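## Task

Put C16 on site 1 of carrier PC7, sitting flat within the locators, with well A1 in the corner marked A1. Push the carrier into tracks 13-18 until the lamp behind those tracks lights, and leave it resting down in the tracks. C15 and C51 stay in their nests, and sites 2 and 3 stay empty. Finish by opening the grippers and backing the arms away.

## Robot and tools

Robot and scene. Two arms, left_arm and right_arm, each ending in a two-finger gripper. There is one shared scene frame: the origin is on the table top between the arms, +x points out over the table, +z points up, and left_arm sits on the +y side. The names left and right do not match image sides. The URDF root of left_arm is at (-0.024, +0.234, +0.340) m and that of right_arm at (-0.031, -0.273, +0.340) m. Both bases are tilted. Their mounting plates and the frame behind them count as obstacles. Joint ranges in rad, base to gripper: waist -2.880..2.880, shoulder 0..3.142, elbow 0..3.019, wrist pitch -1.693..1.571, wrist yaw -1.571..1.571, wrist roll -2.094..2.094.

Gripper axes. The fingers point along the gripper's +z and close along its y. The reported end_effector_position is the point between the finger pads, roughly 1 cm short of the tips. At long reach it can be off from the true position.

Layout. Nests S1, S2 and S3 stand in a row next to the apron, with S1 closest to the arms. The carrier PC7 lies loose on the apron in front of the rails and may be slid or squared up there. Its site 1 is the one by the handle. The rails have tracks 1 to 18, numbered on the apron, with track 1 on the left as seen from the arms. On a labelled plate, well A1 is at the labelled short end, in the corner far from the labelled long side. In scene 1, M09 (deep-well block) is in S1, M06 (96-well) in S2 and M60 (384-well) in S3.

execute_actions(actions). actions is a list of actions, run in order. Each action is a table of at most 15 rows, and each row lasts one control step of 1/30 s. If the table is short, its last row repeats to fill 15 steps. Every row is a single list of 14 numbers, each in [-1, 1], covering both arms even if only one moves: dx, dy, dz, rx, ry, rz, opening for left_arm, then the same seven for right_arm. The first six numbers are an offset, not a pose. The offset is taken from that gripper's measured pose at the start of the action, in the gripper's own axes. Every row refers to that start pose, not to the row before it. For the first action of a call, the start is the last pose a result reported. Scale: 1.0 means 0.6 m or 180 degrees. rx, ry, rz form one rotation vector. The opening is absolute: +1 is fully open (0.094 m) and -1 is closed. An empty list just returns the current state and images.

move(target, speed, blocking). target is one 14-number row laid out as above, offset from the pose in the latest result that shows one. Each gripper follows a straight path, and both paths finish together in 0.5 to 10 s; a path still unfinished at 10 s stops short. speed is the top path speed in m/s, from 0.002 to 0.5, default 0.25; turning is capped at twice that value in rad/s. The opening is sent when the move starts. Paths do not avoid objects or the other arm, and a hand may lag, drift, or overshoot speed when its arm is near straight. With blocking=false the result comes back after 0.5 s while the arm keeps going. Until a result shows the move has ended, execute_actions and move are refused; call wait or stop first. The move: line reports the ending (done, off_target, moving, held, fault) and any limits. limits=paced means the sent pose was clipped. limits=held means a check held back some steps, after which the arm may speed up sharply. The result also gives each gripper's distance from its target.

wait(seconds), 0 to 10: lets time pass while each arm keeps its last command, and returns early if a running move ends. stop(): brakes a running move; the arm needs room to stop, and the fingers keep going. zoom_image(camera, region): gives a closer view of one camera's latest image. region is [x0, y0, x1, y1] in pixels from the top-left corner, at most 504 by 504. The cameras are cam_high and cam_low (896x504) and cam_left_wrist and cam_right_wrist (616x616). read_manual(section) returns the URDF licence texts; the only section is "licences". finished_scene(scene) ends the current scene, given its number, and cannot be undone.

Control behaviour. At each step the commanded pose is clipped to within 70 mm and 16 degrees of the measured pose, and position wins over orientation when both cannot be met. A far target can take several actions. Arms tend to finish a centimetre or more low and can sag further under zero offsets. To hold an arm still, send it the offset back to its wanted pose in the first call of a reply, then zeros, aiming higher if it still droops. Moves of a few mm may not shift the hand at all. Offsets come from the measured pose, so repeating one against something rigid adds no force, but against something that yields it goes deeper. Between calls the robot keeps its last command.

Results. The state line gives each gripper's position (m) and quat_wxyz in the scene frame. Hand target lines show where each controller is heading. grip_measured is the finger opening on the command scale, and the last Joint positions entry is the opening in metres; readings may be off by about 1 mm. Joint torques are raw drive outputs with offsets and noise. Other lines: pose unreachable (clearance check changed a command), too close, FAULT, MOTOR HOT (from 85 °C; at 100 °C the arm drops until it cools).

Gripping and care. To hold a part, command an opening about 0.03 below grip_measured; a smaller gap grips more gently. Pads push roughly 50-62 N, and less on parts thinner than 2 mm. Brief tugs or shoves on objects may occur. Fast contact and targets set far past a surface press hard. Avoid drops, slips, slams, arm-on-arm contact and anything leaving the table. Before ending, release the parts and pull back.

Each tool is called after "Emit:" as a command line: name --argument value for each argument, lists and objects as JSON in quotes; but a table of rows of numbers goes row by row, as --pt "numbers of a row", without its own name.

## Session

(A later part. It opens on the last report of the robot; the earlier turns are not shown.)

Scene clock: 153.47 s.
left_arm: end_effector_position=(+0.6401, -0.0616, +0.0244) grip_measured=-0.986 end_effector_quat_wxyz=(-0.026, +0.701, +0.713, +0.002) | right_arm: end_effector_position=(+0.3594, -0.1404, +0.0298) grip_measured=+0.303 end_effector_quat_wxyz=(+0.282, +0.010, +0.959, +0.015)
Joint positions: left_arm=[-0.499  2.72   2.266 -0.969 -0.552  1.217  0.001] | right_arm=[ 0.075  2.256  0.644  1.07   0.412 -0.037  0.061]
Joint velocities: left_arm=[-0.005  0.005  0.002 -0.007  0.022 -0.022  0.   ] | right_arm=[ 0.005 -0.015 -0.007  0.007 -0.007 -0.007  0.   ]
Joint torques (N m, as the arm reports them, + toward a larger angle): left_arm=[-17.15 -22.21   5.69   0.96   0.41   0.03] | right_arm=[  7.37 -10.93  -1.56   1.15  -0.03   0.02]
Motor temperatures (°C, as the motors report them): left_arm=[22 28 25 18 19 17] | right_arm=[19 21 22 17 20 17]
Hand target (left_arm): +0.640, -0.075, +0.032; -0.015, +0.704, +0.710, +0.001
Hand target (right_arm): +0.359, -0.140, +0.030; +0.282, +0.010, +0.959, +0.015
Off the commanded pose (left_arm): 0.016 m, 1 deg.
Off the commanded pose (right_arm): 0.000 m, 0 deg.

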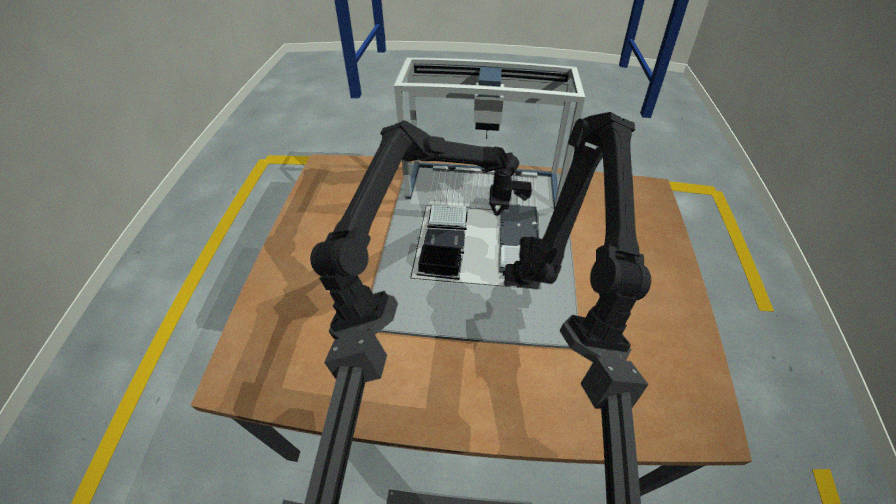

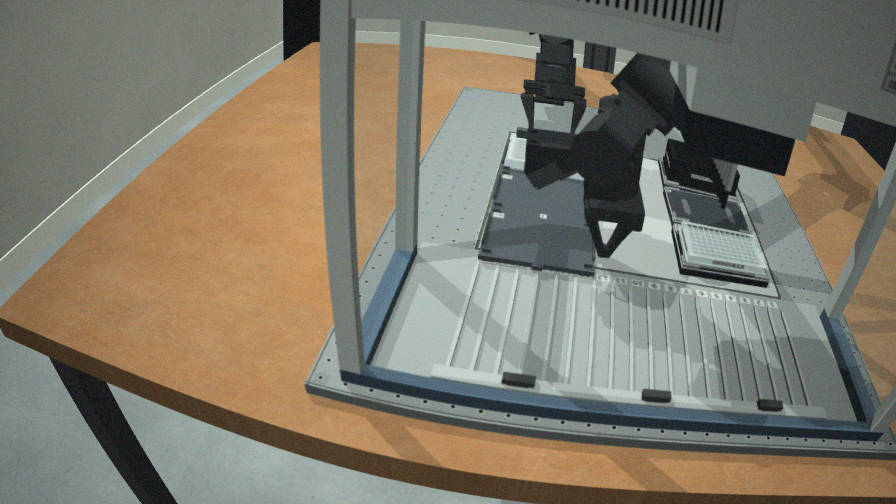

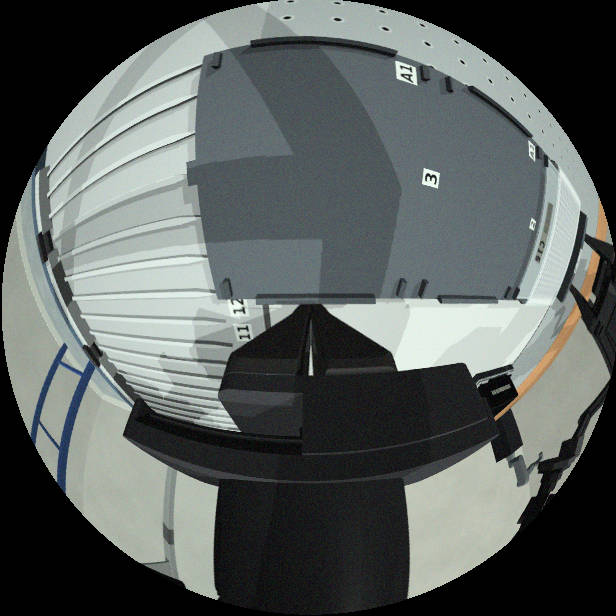

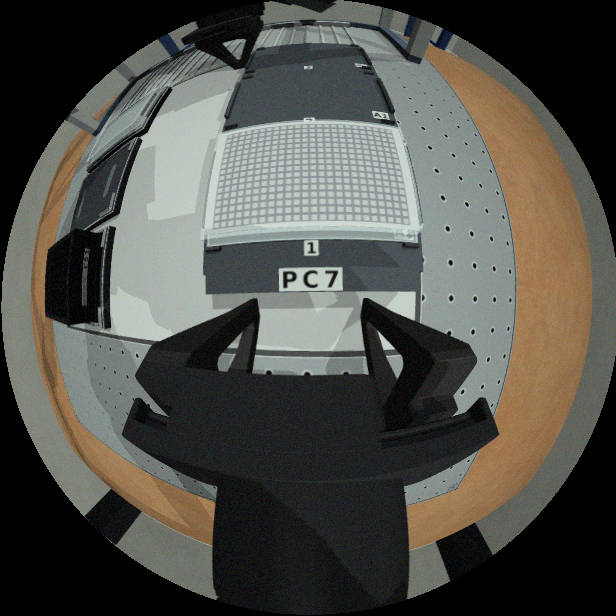

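Aligned. Keep left finger as a fence and push in.

Emit:
move --target '[0,0,-0.004,0,0,0,-1,-0.11,-0.015,0.07,0,0,0.01,0.3]' --speed 0.022

Emit:
zoom_image --camera "cam_low" --region '[450,200,650,320]'

Scene clock: 161.23 s.
left_arm: end_effector_position=(+0.6401, -0.0615, +0.0244) grip_measured=-0.986 end_effector_quat_wxyz=(-0.026, +0.701, +0.713, +0.002) | right_arm: end_effector_position=(+0.3930, -0.1397, +0.0307) grip_measured=+0.303 end_effector_quat_wxyz=(+0.250, -0.001, +0.968, +0.022)
Joint positions: left_arm=[-0.499  2.72   2.266 -0.969 -0.553  1.217  0.001] | right_arm=[ 0.055  2.158  0.712  0.836  0.379 -0.037  0.061]
Joint velocities: left_arm=[ 0.005  0.005 -0.002 -0.022  0.081 -0.066 -0.002] | right_arm=[-0.015  0.005  0.002  0.002  0.095 -0.022 -0.   ]
Joint torques (N m, as the arm reports them, + toward a larger angle): left_arm=[-15.69 -22.32   6.06   0.36   0.08   0.02] | right_arm=[  4.05 -13.53   3.55   1.11  -0.42   0.  ]
Motor temperatures (°C, as the motors report them): left_arm=[22 29 24 18 19 17] | right_arm=[19 21 22 17 21 16]
Hand target (left_arm): +0.640, -0.062, +0.027; -0.026, +0.701, +0.713, +0.002
Hand target (right_arm): +0.437, -0.152, +0.033; +0.282, +0.024, +0.959, +0.018
Off the commanded pose (left_arm): 0.002 m, 0 deg.
Off the commanded pose (right_arm): 0.046 m, 5 deg.
move: off_target (right_arm)

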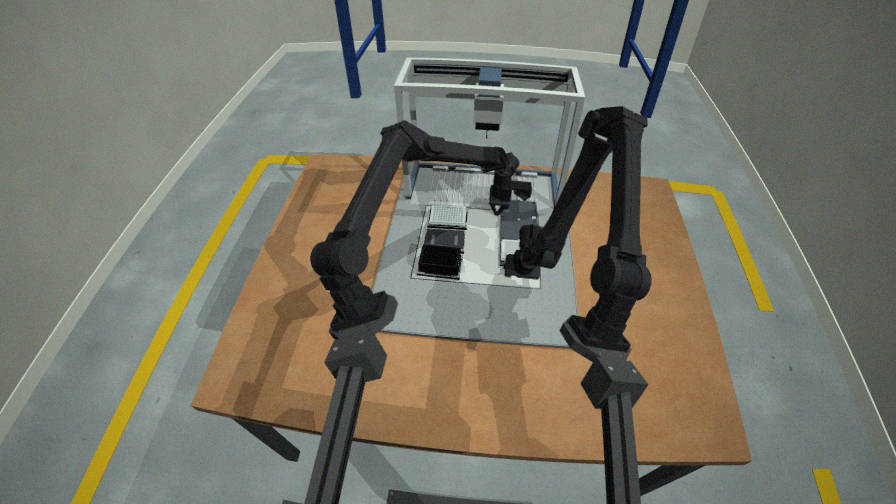

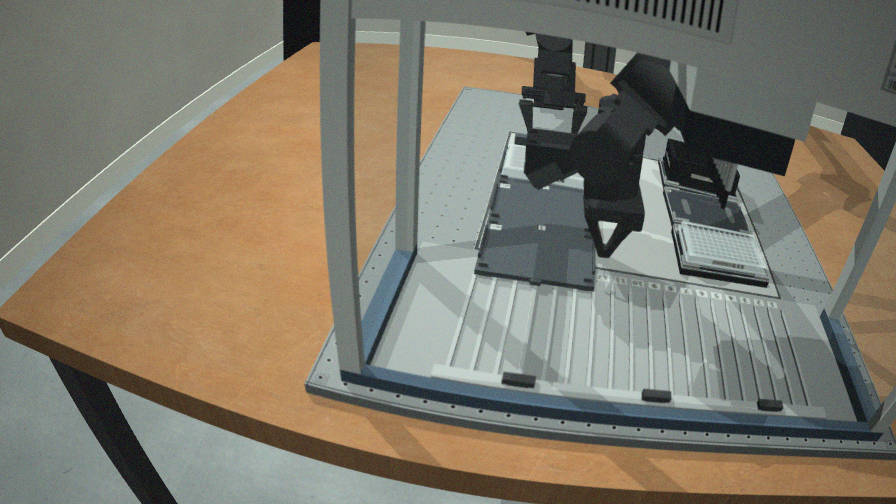

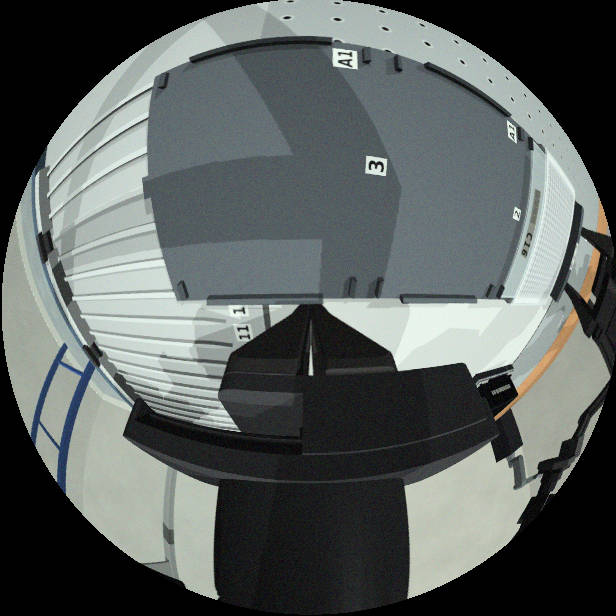

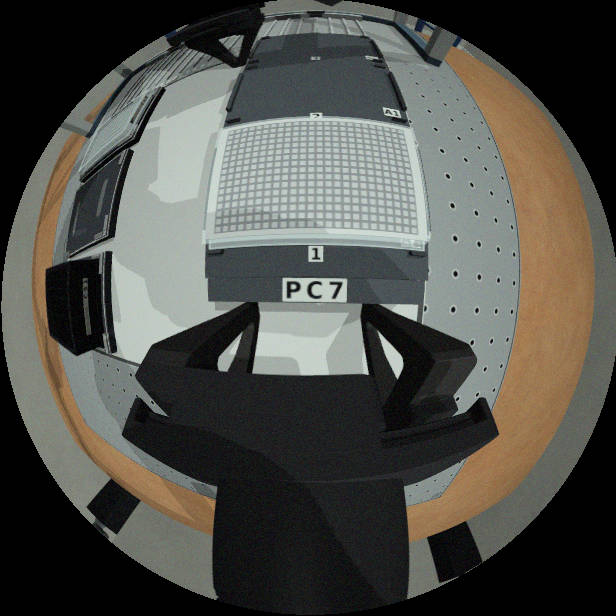

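Region (450, 200, 650, 320) of cam_low's 896x504 image, scaled by 2.520, with more detail than that image has; it fills the top 302 rows of this view, and the rest is white.

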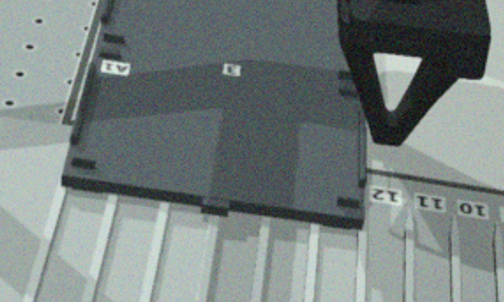

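Engaged. Clear left, continue.

Emit:
move --target '[0.08,-0.05,-0.2,0,0,0,-1,-0.05,-0.02,0.028,0,0,0.01,0.3]' --speed 0.1

Emit:
move --target '[0.3,-0.3,-0.1,0,0,0,-1,-0.16,-0.02,0.088,0,-0.01,0.012,0.3]' --speed 0.06

Scene clock: 173.63 s.
left_arm: end_effector_position=(+0.6078, -0.0124, +0.1291) grip_measured=-0.986 end_effector_quat_wxyz=(-0.037, +0.703, +0.710, -0.003) | right_arm: end_effector_position=(+0.3922, -0.1403, +0.0308) grip_measured=+0.303 end_effector_quat_wxyz=(+0.226, -0.010, +0.974, +0.030)
Joint positions: left_arm=[-0.529  2.39   1.887 -0.965 -0.557  1.174  0.001] | right_arm=[ 0.047  2.125  0.719  0.744  0.356 -0.035  0.061]
Joint velocities: left_arm=[ 0.005 -0.015 -0.002 -0.022 -0.066 -0.007 -0.001] | right_arm=[-0.005 -0.015  0.002 -0.017  0.051 -0.051  0.001]
Joint torques (N m, as the arm reports them, + toward a larger angle): left_arm=[-16.16 -21.71   6.18   0.18  -0.05  -0.1 ] | right_arm=[  4.41 -13.54   2.86   1.03  -0.34   0.05]
Motor temperatures (°C, as the motors report them): left_arm=[22 29 24 18 19 17] | right_arm=[19 21 22 17 21 16]
Hand target (left_arm): +0.613, -0.019, +0.147; -0.026, +0.701, +0.713, +0.002
Hand target (right_arm): +0.427, -0.153, +0.032; +0.250, +0.014, +0.968, +0.026
Off the commanded pose (left_arm): 0.020 m, 1 deg.
Off the commanded pose (right_arm): 0.037 m, 4 deg.
move: off_target (left_arm, right_arm)

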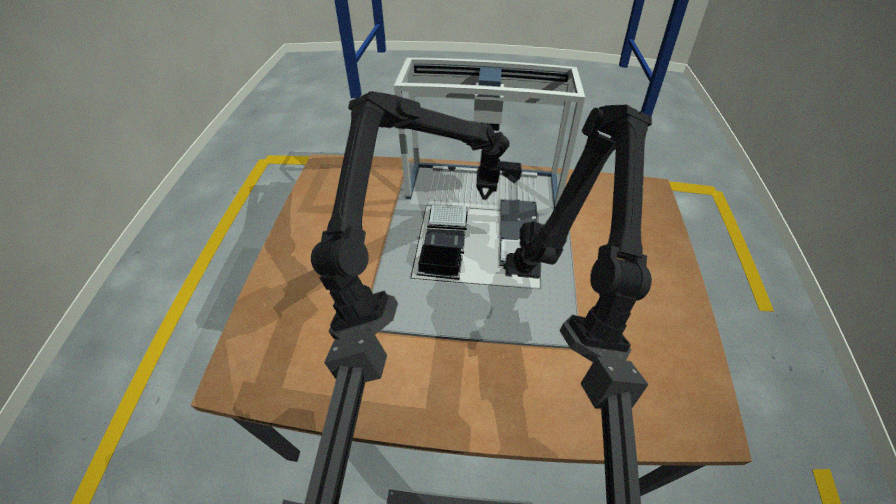

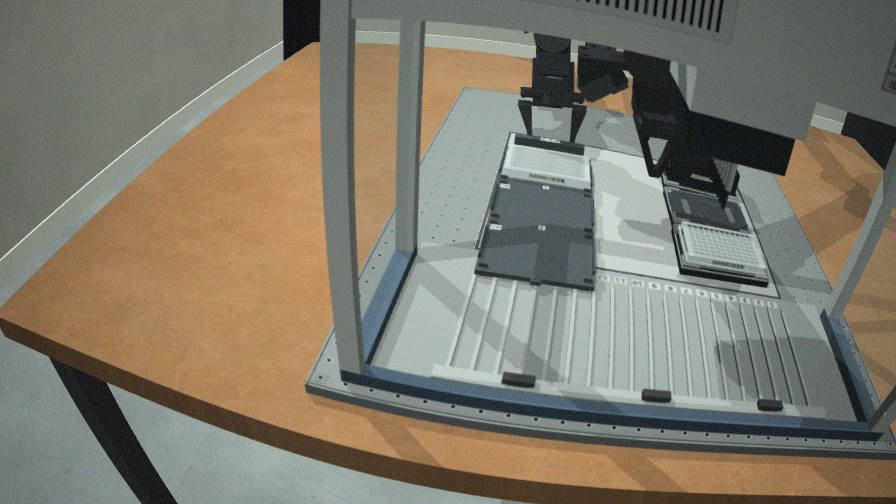

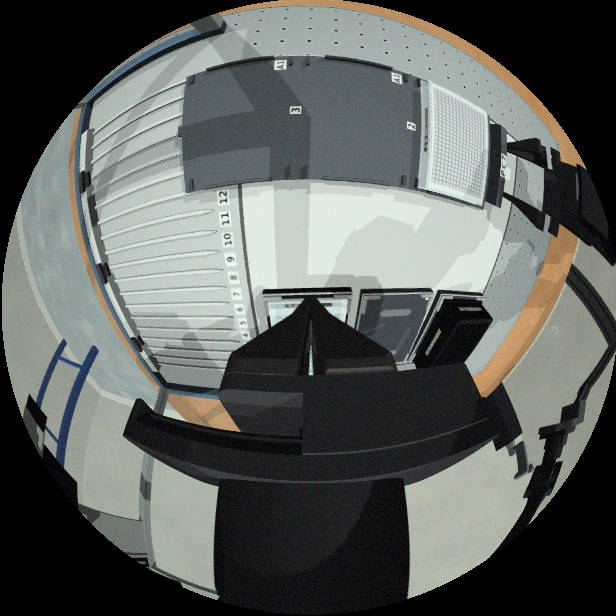

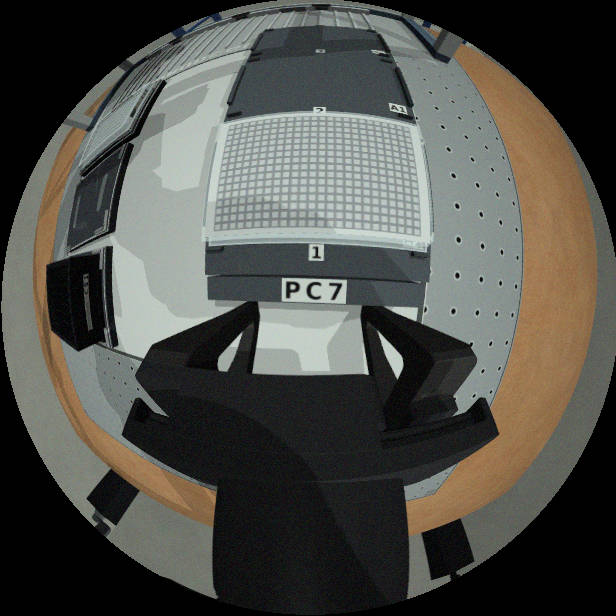

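Scene clock: 178.30 s.
left_arm: end_effector_position=(+0.4192, +0.1538, +0.2034) grip_measured=-0.986 end_effector_quat_wxyz=(-0.047, +0.707, +0.706, -0.008) | right_arm: end_effector_position=(+0.4653, -0.1318, +0.0336) grip_measured=+0.303 end_effector_quat_wxyz=(+0.221, -0.010, +0.974, +0.040)
Joint positions: left_arm=[-0.433  1.762  0.986 -0.661 -0.545  1.284  0.001] | right_arm=[ 0.035  2.073  0.889  0.513  0.327 -0.035  0.061]
Joint velocities: left_arm=[-0.005 -0.005  0.002 -0.002 -0.037  0.022  0.001] | right_arm=[-0.005  0.005 -0.007  0.007 -0.007 -0.022  0.   ]
Joint torques (N m, as the arm reports them, + toward a larger angle): left_arm=[ -7.35 -14.36   4.39   0.86   0.22   0.17] | right_arm=[  4.29 -13.18   5.32   0.98  -0.51  -0.08]
Motor temperatures (°C, as the motors report them): left_arm=[22 29 24 18 19 17] | right_arm=[19 21 22 17 21 16]
Hand target (left_arm): +0.428, +0.160, +0.207; -0.037, +0.703, +0.710, -0.003
Hand target (right_arm): +0.500, -0.150, +0.028; +0.241, +0.008, +0.970, +0.033
Off the commanded pose (left_arm): 0.014 m, 2 deg.
Off the commanded pose (right_arm): 0.041 m, 3 deg.
move: off_target (left_arm, right_arm)

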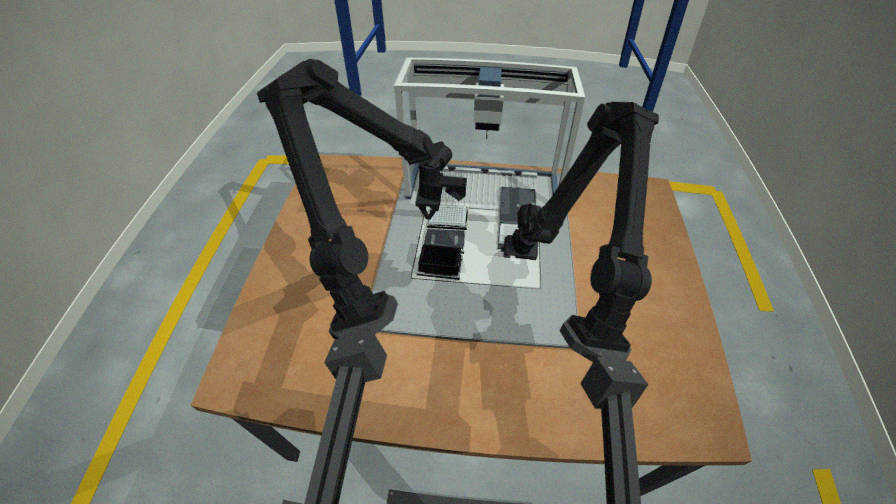

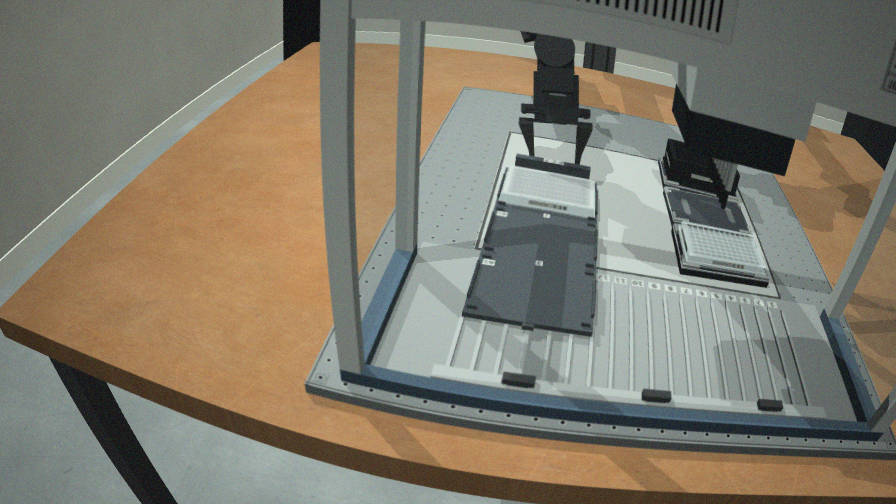

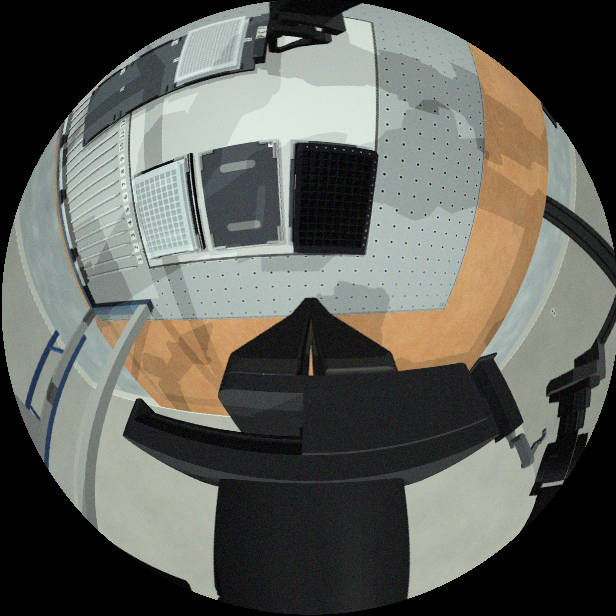

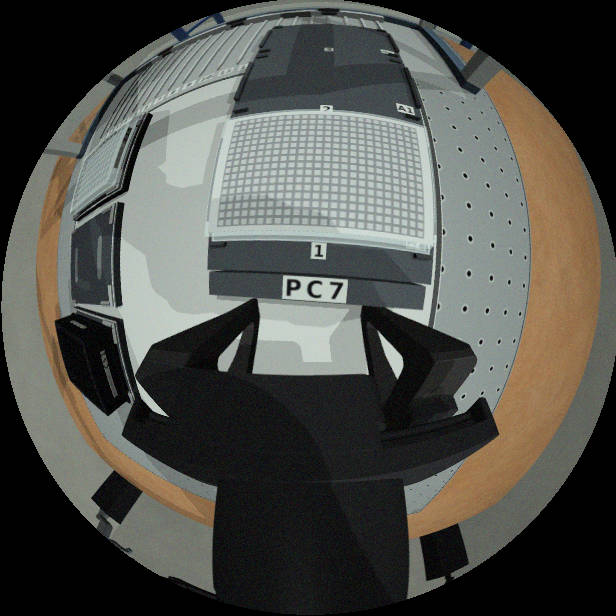

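Emit:
move --target '[0,0,0,0,0,0,-1,-0.172,-0.035,0.092,0,-0.012,0.015,0.3]' --speed 0.025

Scene clock: 184.97 s.
left_arm: end_effector_position=(+0.4192, +0.1538, +0.2034) grip_measured=-0.986 end_effector_quat_wxyz=(-0.047, +0.707, +0.705, -0.008) | right_arm: end_effector_position=(+0.5483, -0.1317, +0.0371) grip_measured=+0.303 end_effector_quat_wxyz=(+0.219, -0.005, +0.974, +0.050)
Joint positions: left_arm=[-0.433  1.762  0.986 -0.661 -0.545  1.285  0.001] | right_arm=[ 0.01   2.066  1.101  0.296  0.29  -0.035  0.061]
Joint velocities: left_arm=[-0.034 -0.024 -0.007  0.007 -0.051  0.022 -0.001] | right_arm=[-0.005 -0.005 -0.002  0.012  0.066 -0.007  0.   ]
Joint torques (N m, as the arm reports them, + toward a larger angle): left_arm=[ -8.39 -13.01   4.28   0.37   0.07   0.03] | right_arm=[  5.08 -14.29   7.05   1.08  -0.49  -0.01]
Motor temperatures (°C, as the motors report them): left_arm=[21 28 23 18 19 17] | right_arm=[19 21 22 17 21 16]
Hand target (left_arm): +0.419, +0.154, +0.203; -0.047, +0.707, +0.706, -0.008
Hand target (right_arm): +0.581, -0.150, +0.029; +0.238, +0.013, +0.970, +0.044
Off the commanded pose (left_arm): 0.000 m, 0 deg.
Off the commanded pose (right_arm): 0.040 m, 3 deg.
move: off_target (right_arm)

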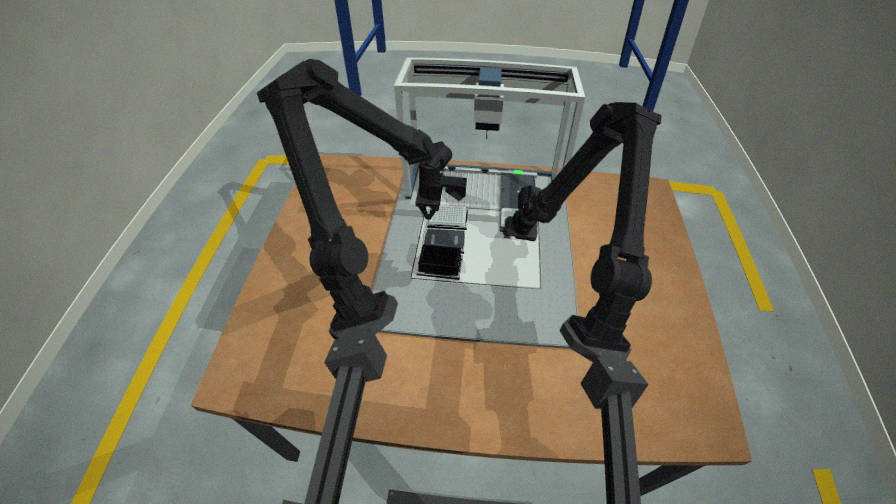

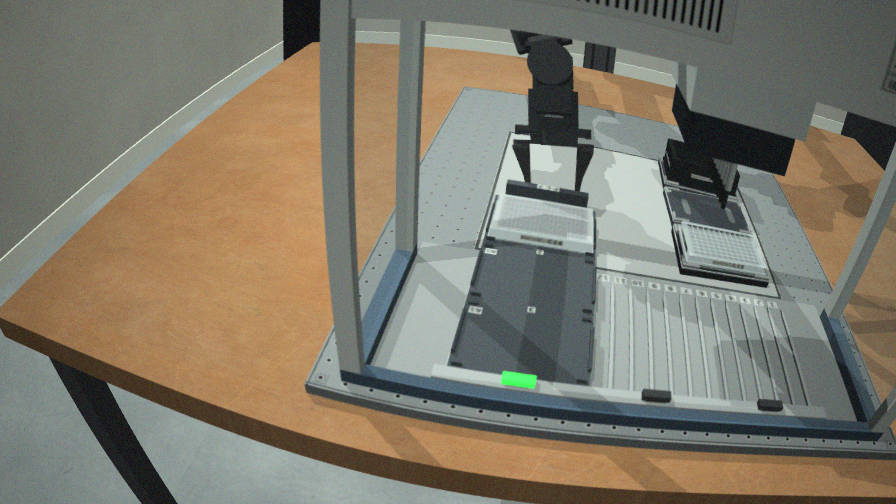

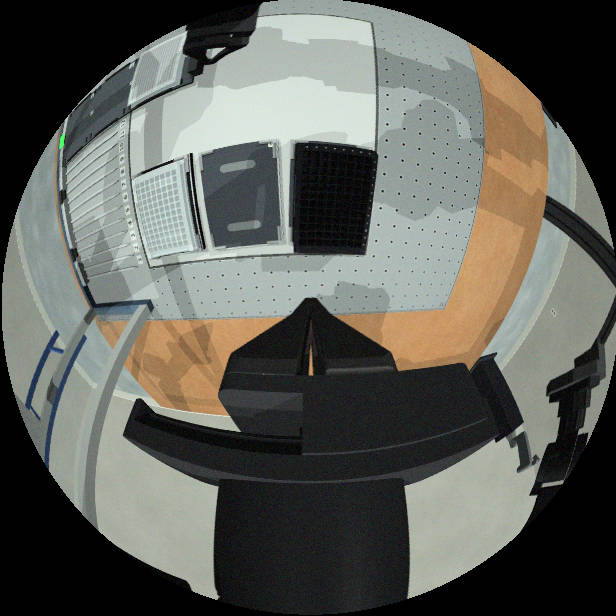

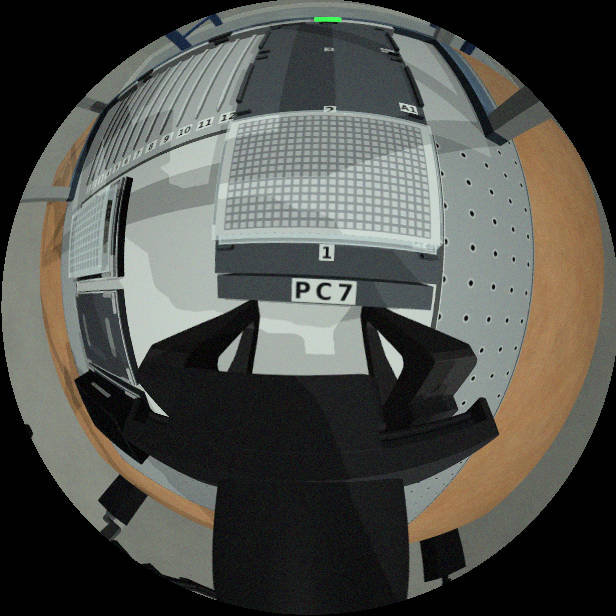

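Emit:
move --target '[0,0,0,0,0,0,-1,0.13,-0.1,-0.2,0,0,0,0.3]' --speed 0.12

Emit:
zoom_image --camera "cam_low" --region '[430,160,630,400]'

Scene clock: 188.60 s.
left_arm: end_effector_position=(+0.4192, +0.1538, +0.2034) grip_measured=-0.986 end_effector_quat_wxyz=(-0.047, +0.707, +0.705, -0.008) | right_arm: end_effector_position=(+0.4210, -0.1956, +0.1007) grip_measured=+0.303 end_effector_quat_wxyz=(+0.206, -0.010, +0.977, +0.054)
Joint positions: left_arm=[-0.433  1.762  0.986 -0.661 -0.545  1.285  0.001] | right_arm=[-0.046  1.797  0.647  0.462  0.238 -0.07   0.061]
Joint velocities: left_arm=[-0.005 -0.015  0.002 -0.007 -0.037 -0.022  0.   ] | right_arm=[-0.005 -0.005 -0.002  0.002  0.066  0.051  0.001]
Joint torques (N m, as the arm reports them, + toward a larger angle): left_arm=[ -8.4  -13.03   4.28   0.37   0.07   0.04] | right_arm=[  4.83 -13.35   0.82   1.64  -0.16  -0.07]
Motor temperatures (°C, as the motors report them): left_arm=[21 28 23 18 19 17] | right_arm=[19 22 23 17 21 16]
Hand target (left_arm): +0.419, +0.154, +0.203; -0.047, +0.707, +0.705, -0.008
Hand target (right_arm): +0.429, -0.204, +0.105; +0.219, -0.005, +0.974, +0.049
Off the commanded pose (left_arm): 0.000 m, 0 deg.
Off the commanded pose (right_arm): 0.011 m, 2 deg.
move: off_target (right_arm)

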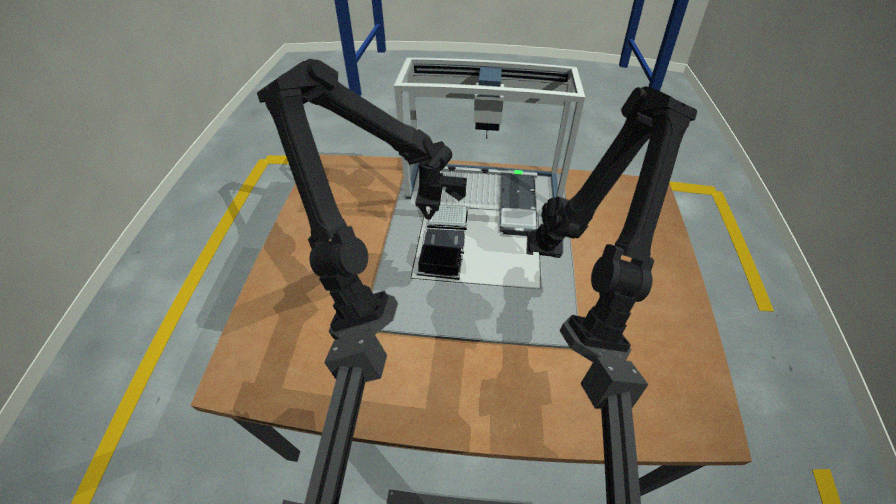

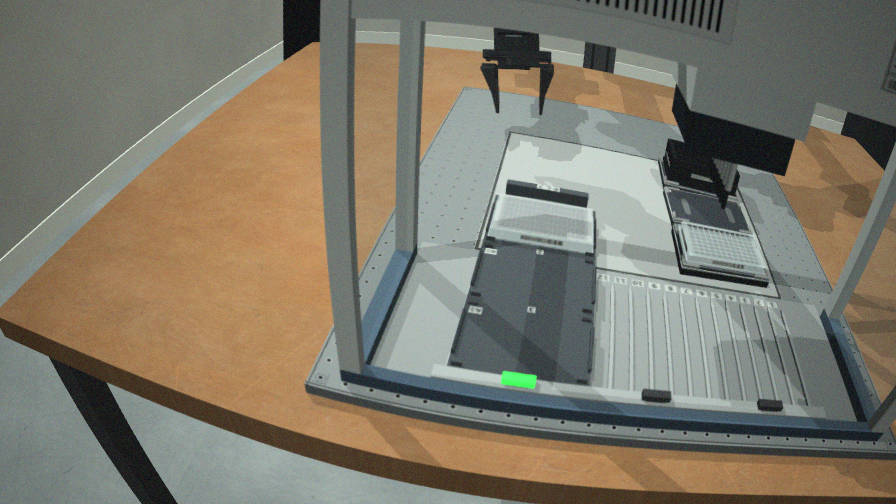

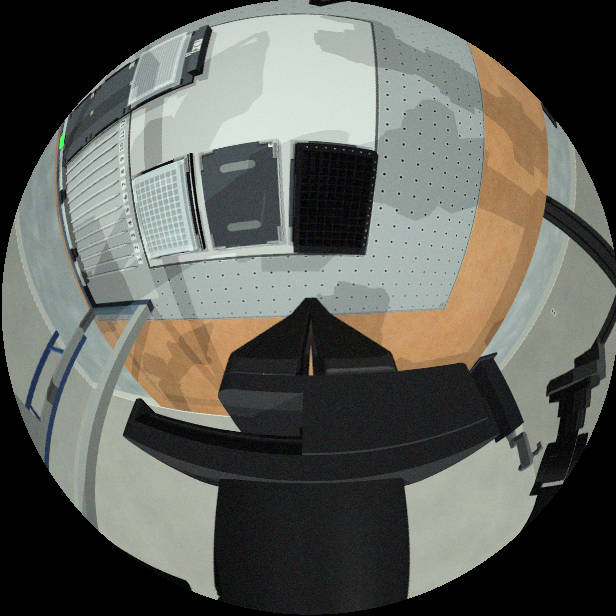

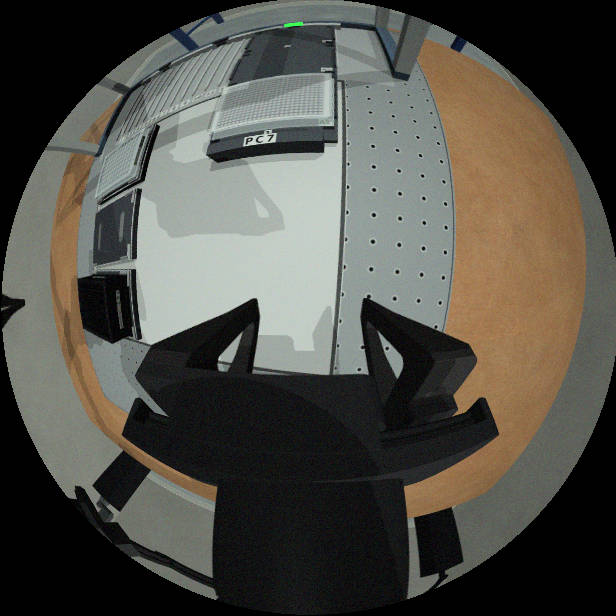

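Region (430, 160, 630, 400) of cam_low's 896x504 image, scaled by 2.100, with more detail than that image has.

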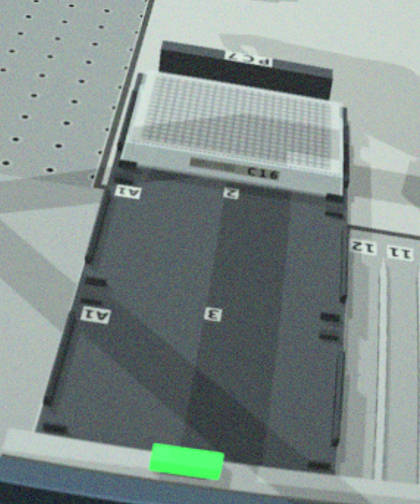

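Emit:
finished_scene --scene 2

The scene is finished: the task was done.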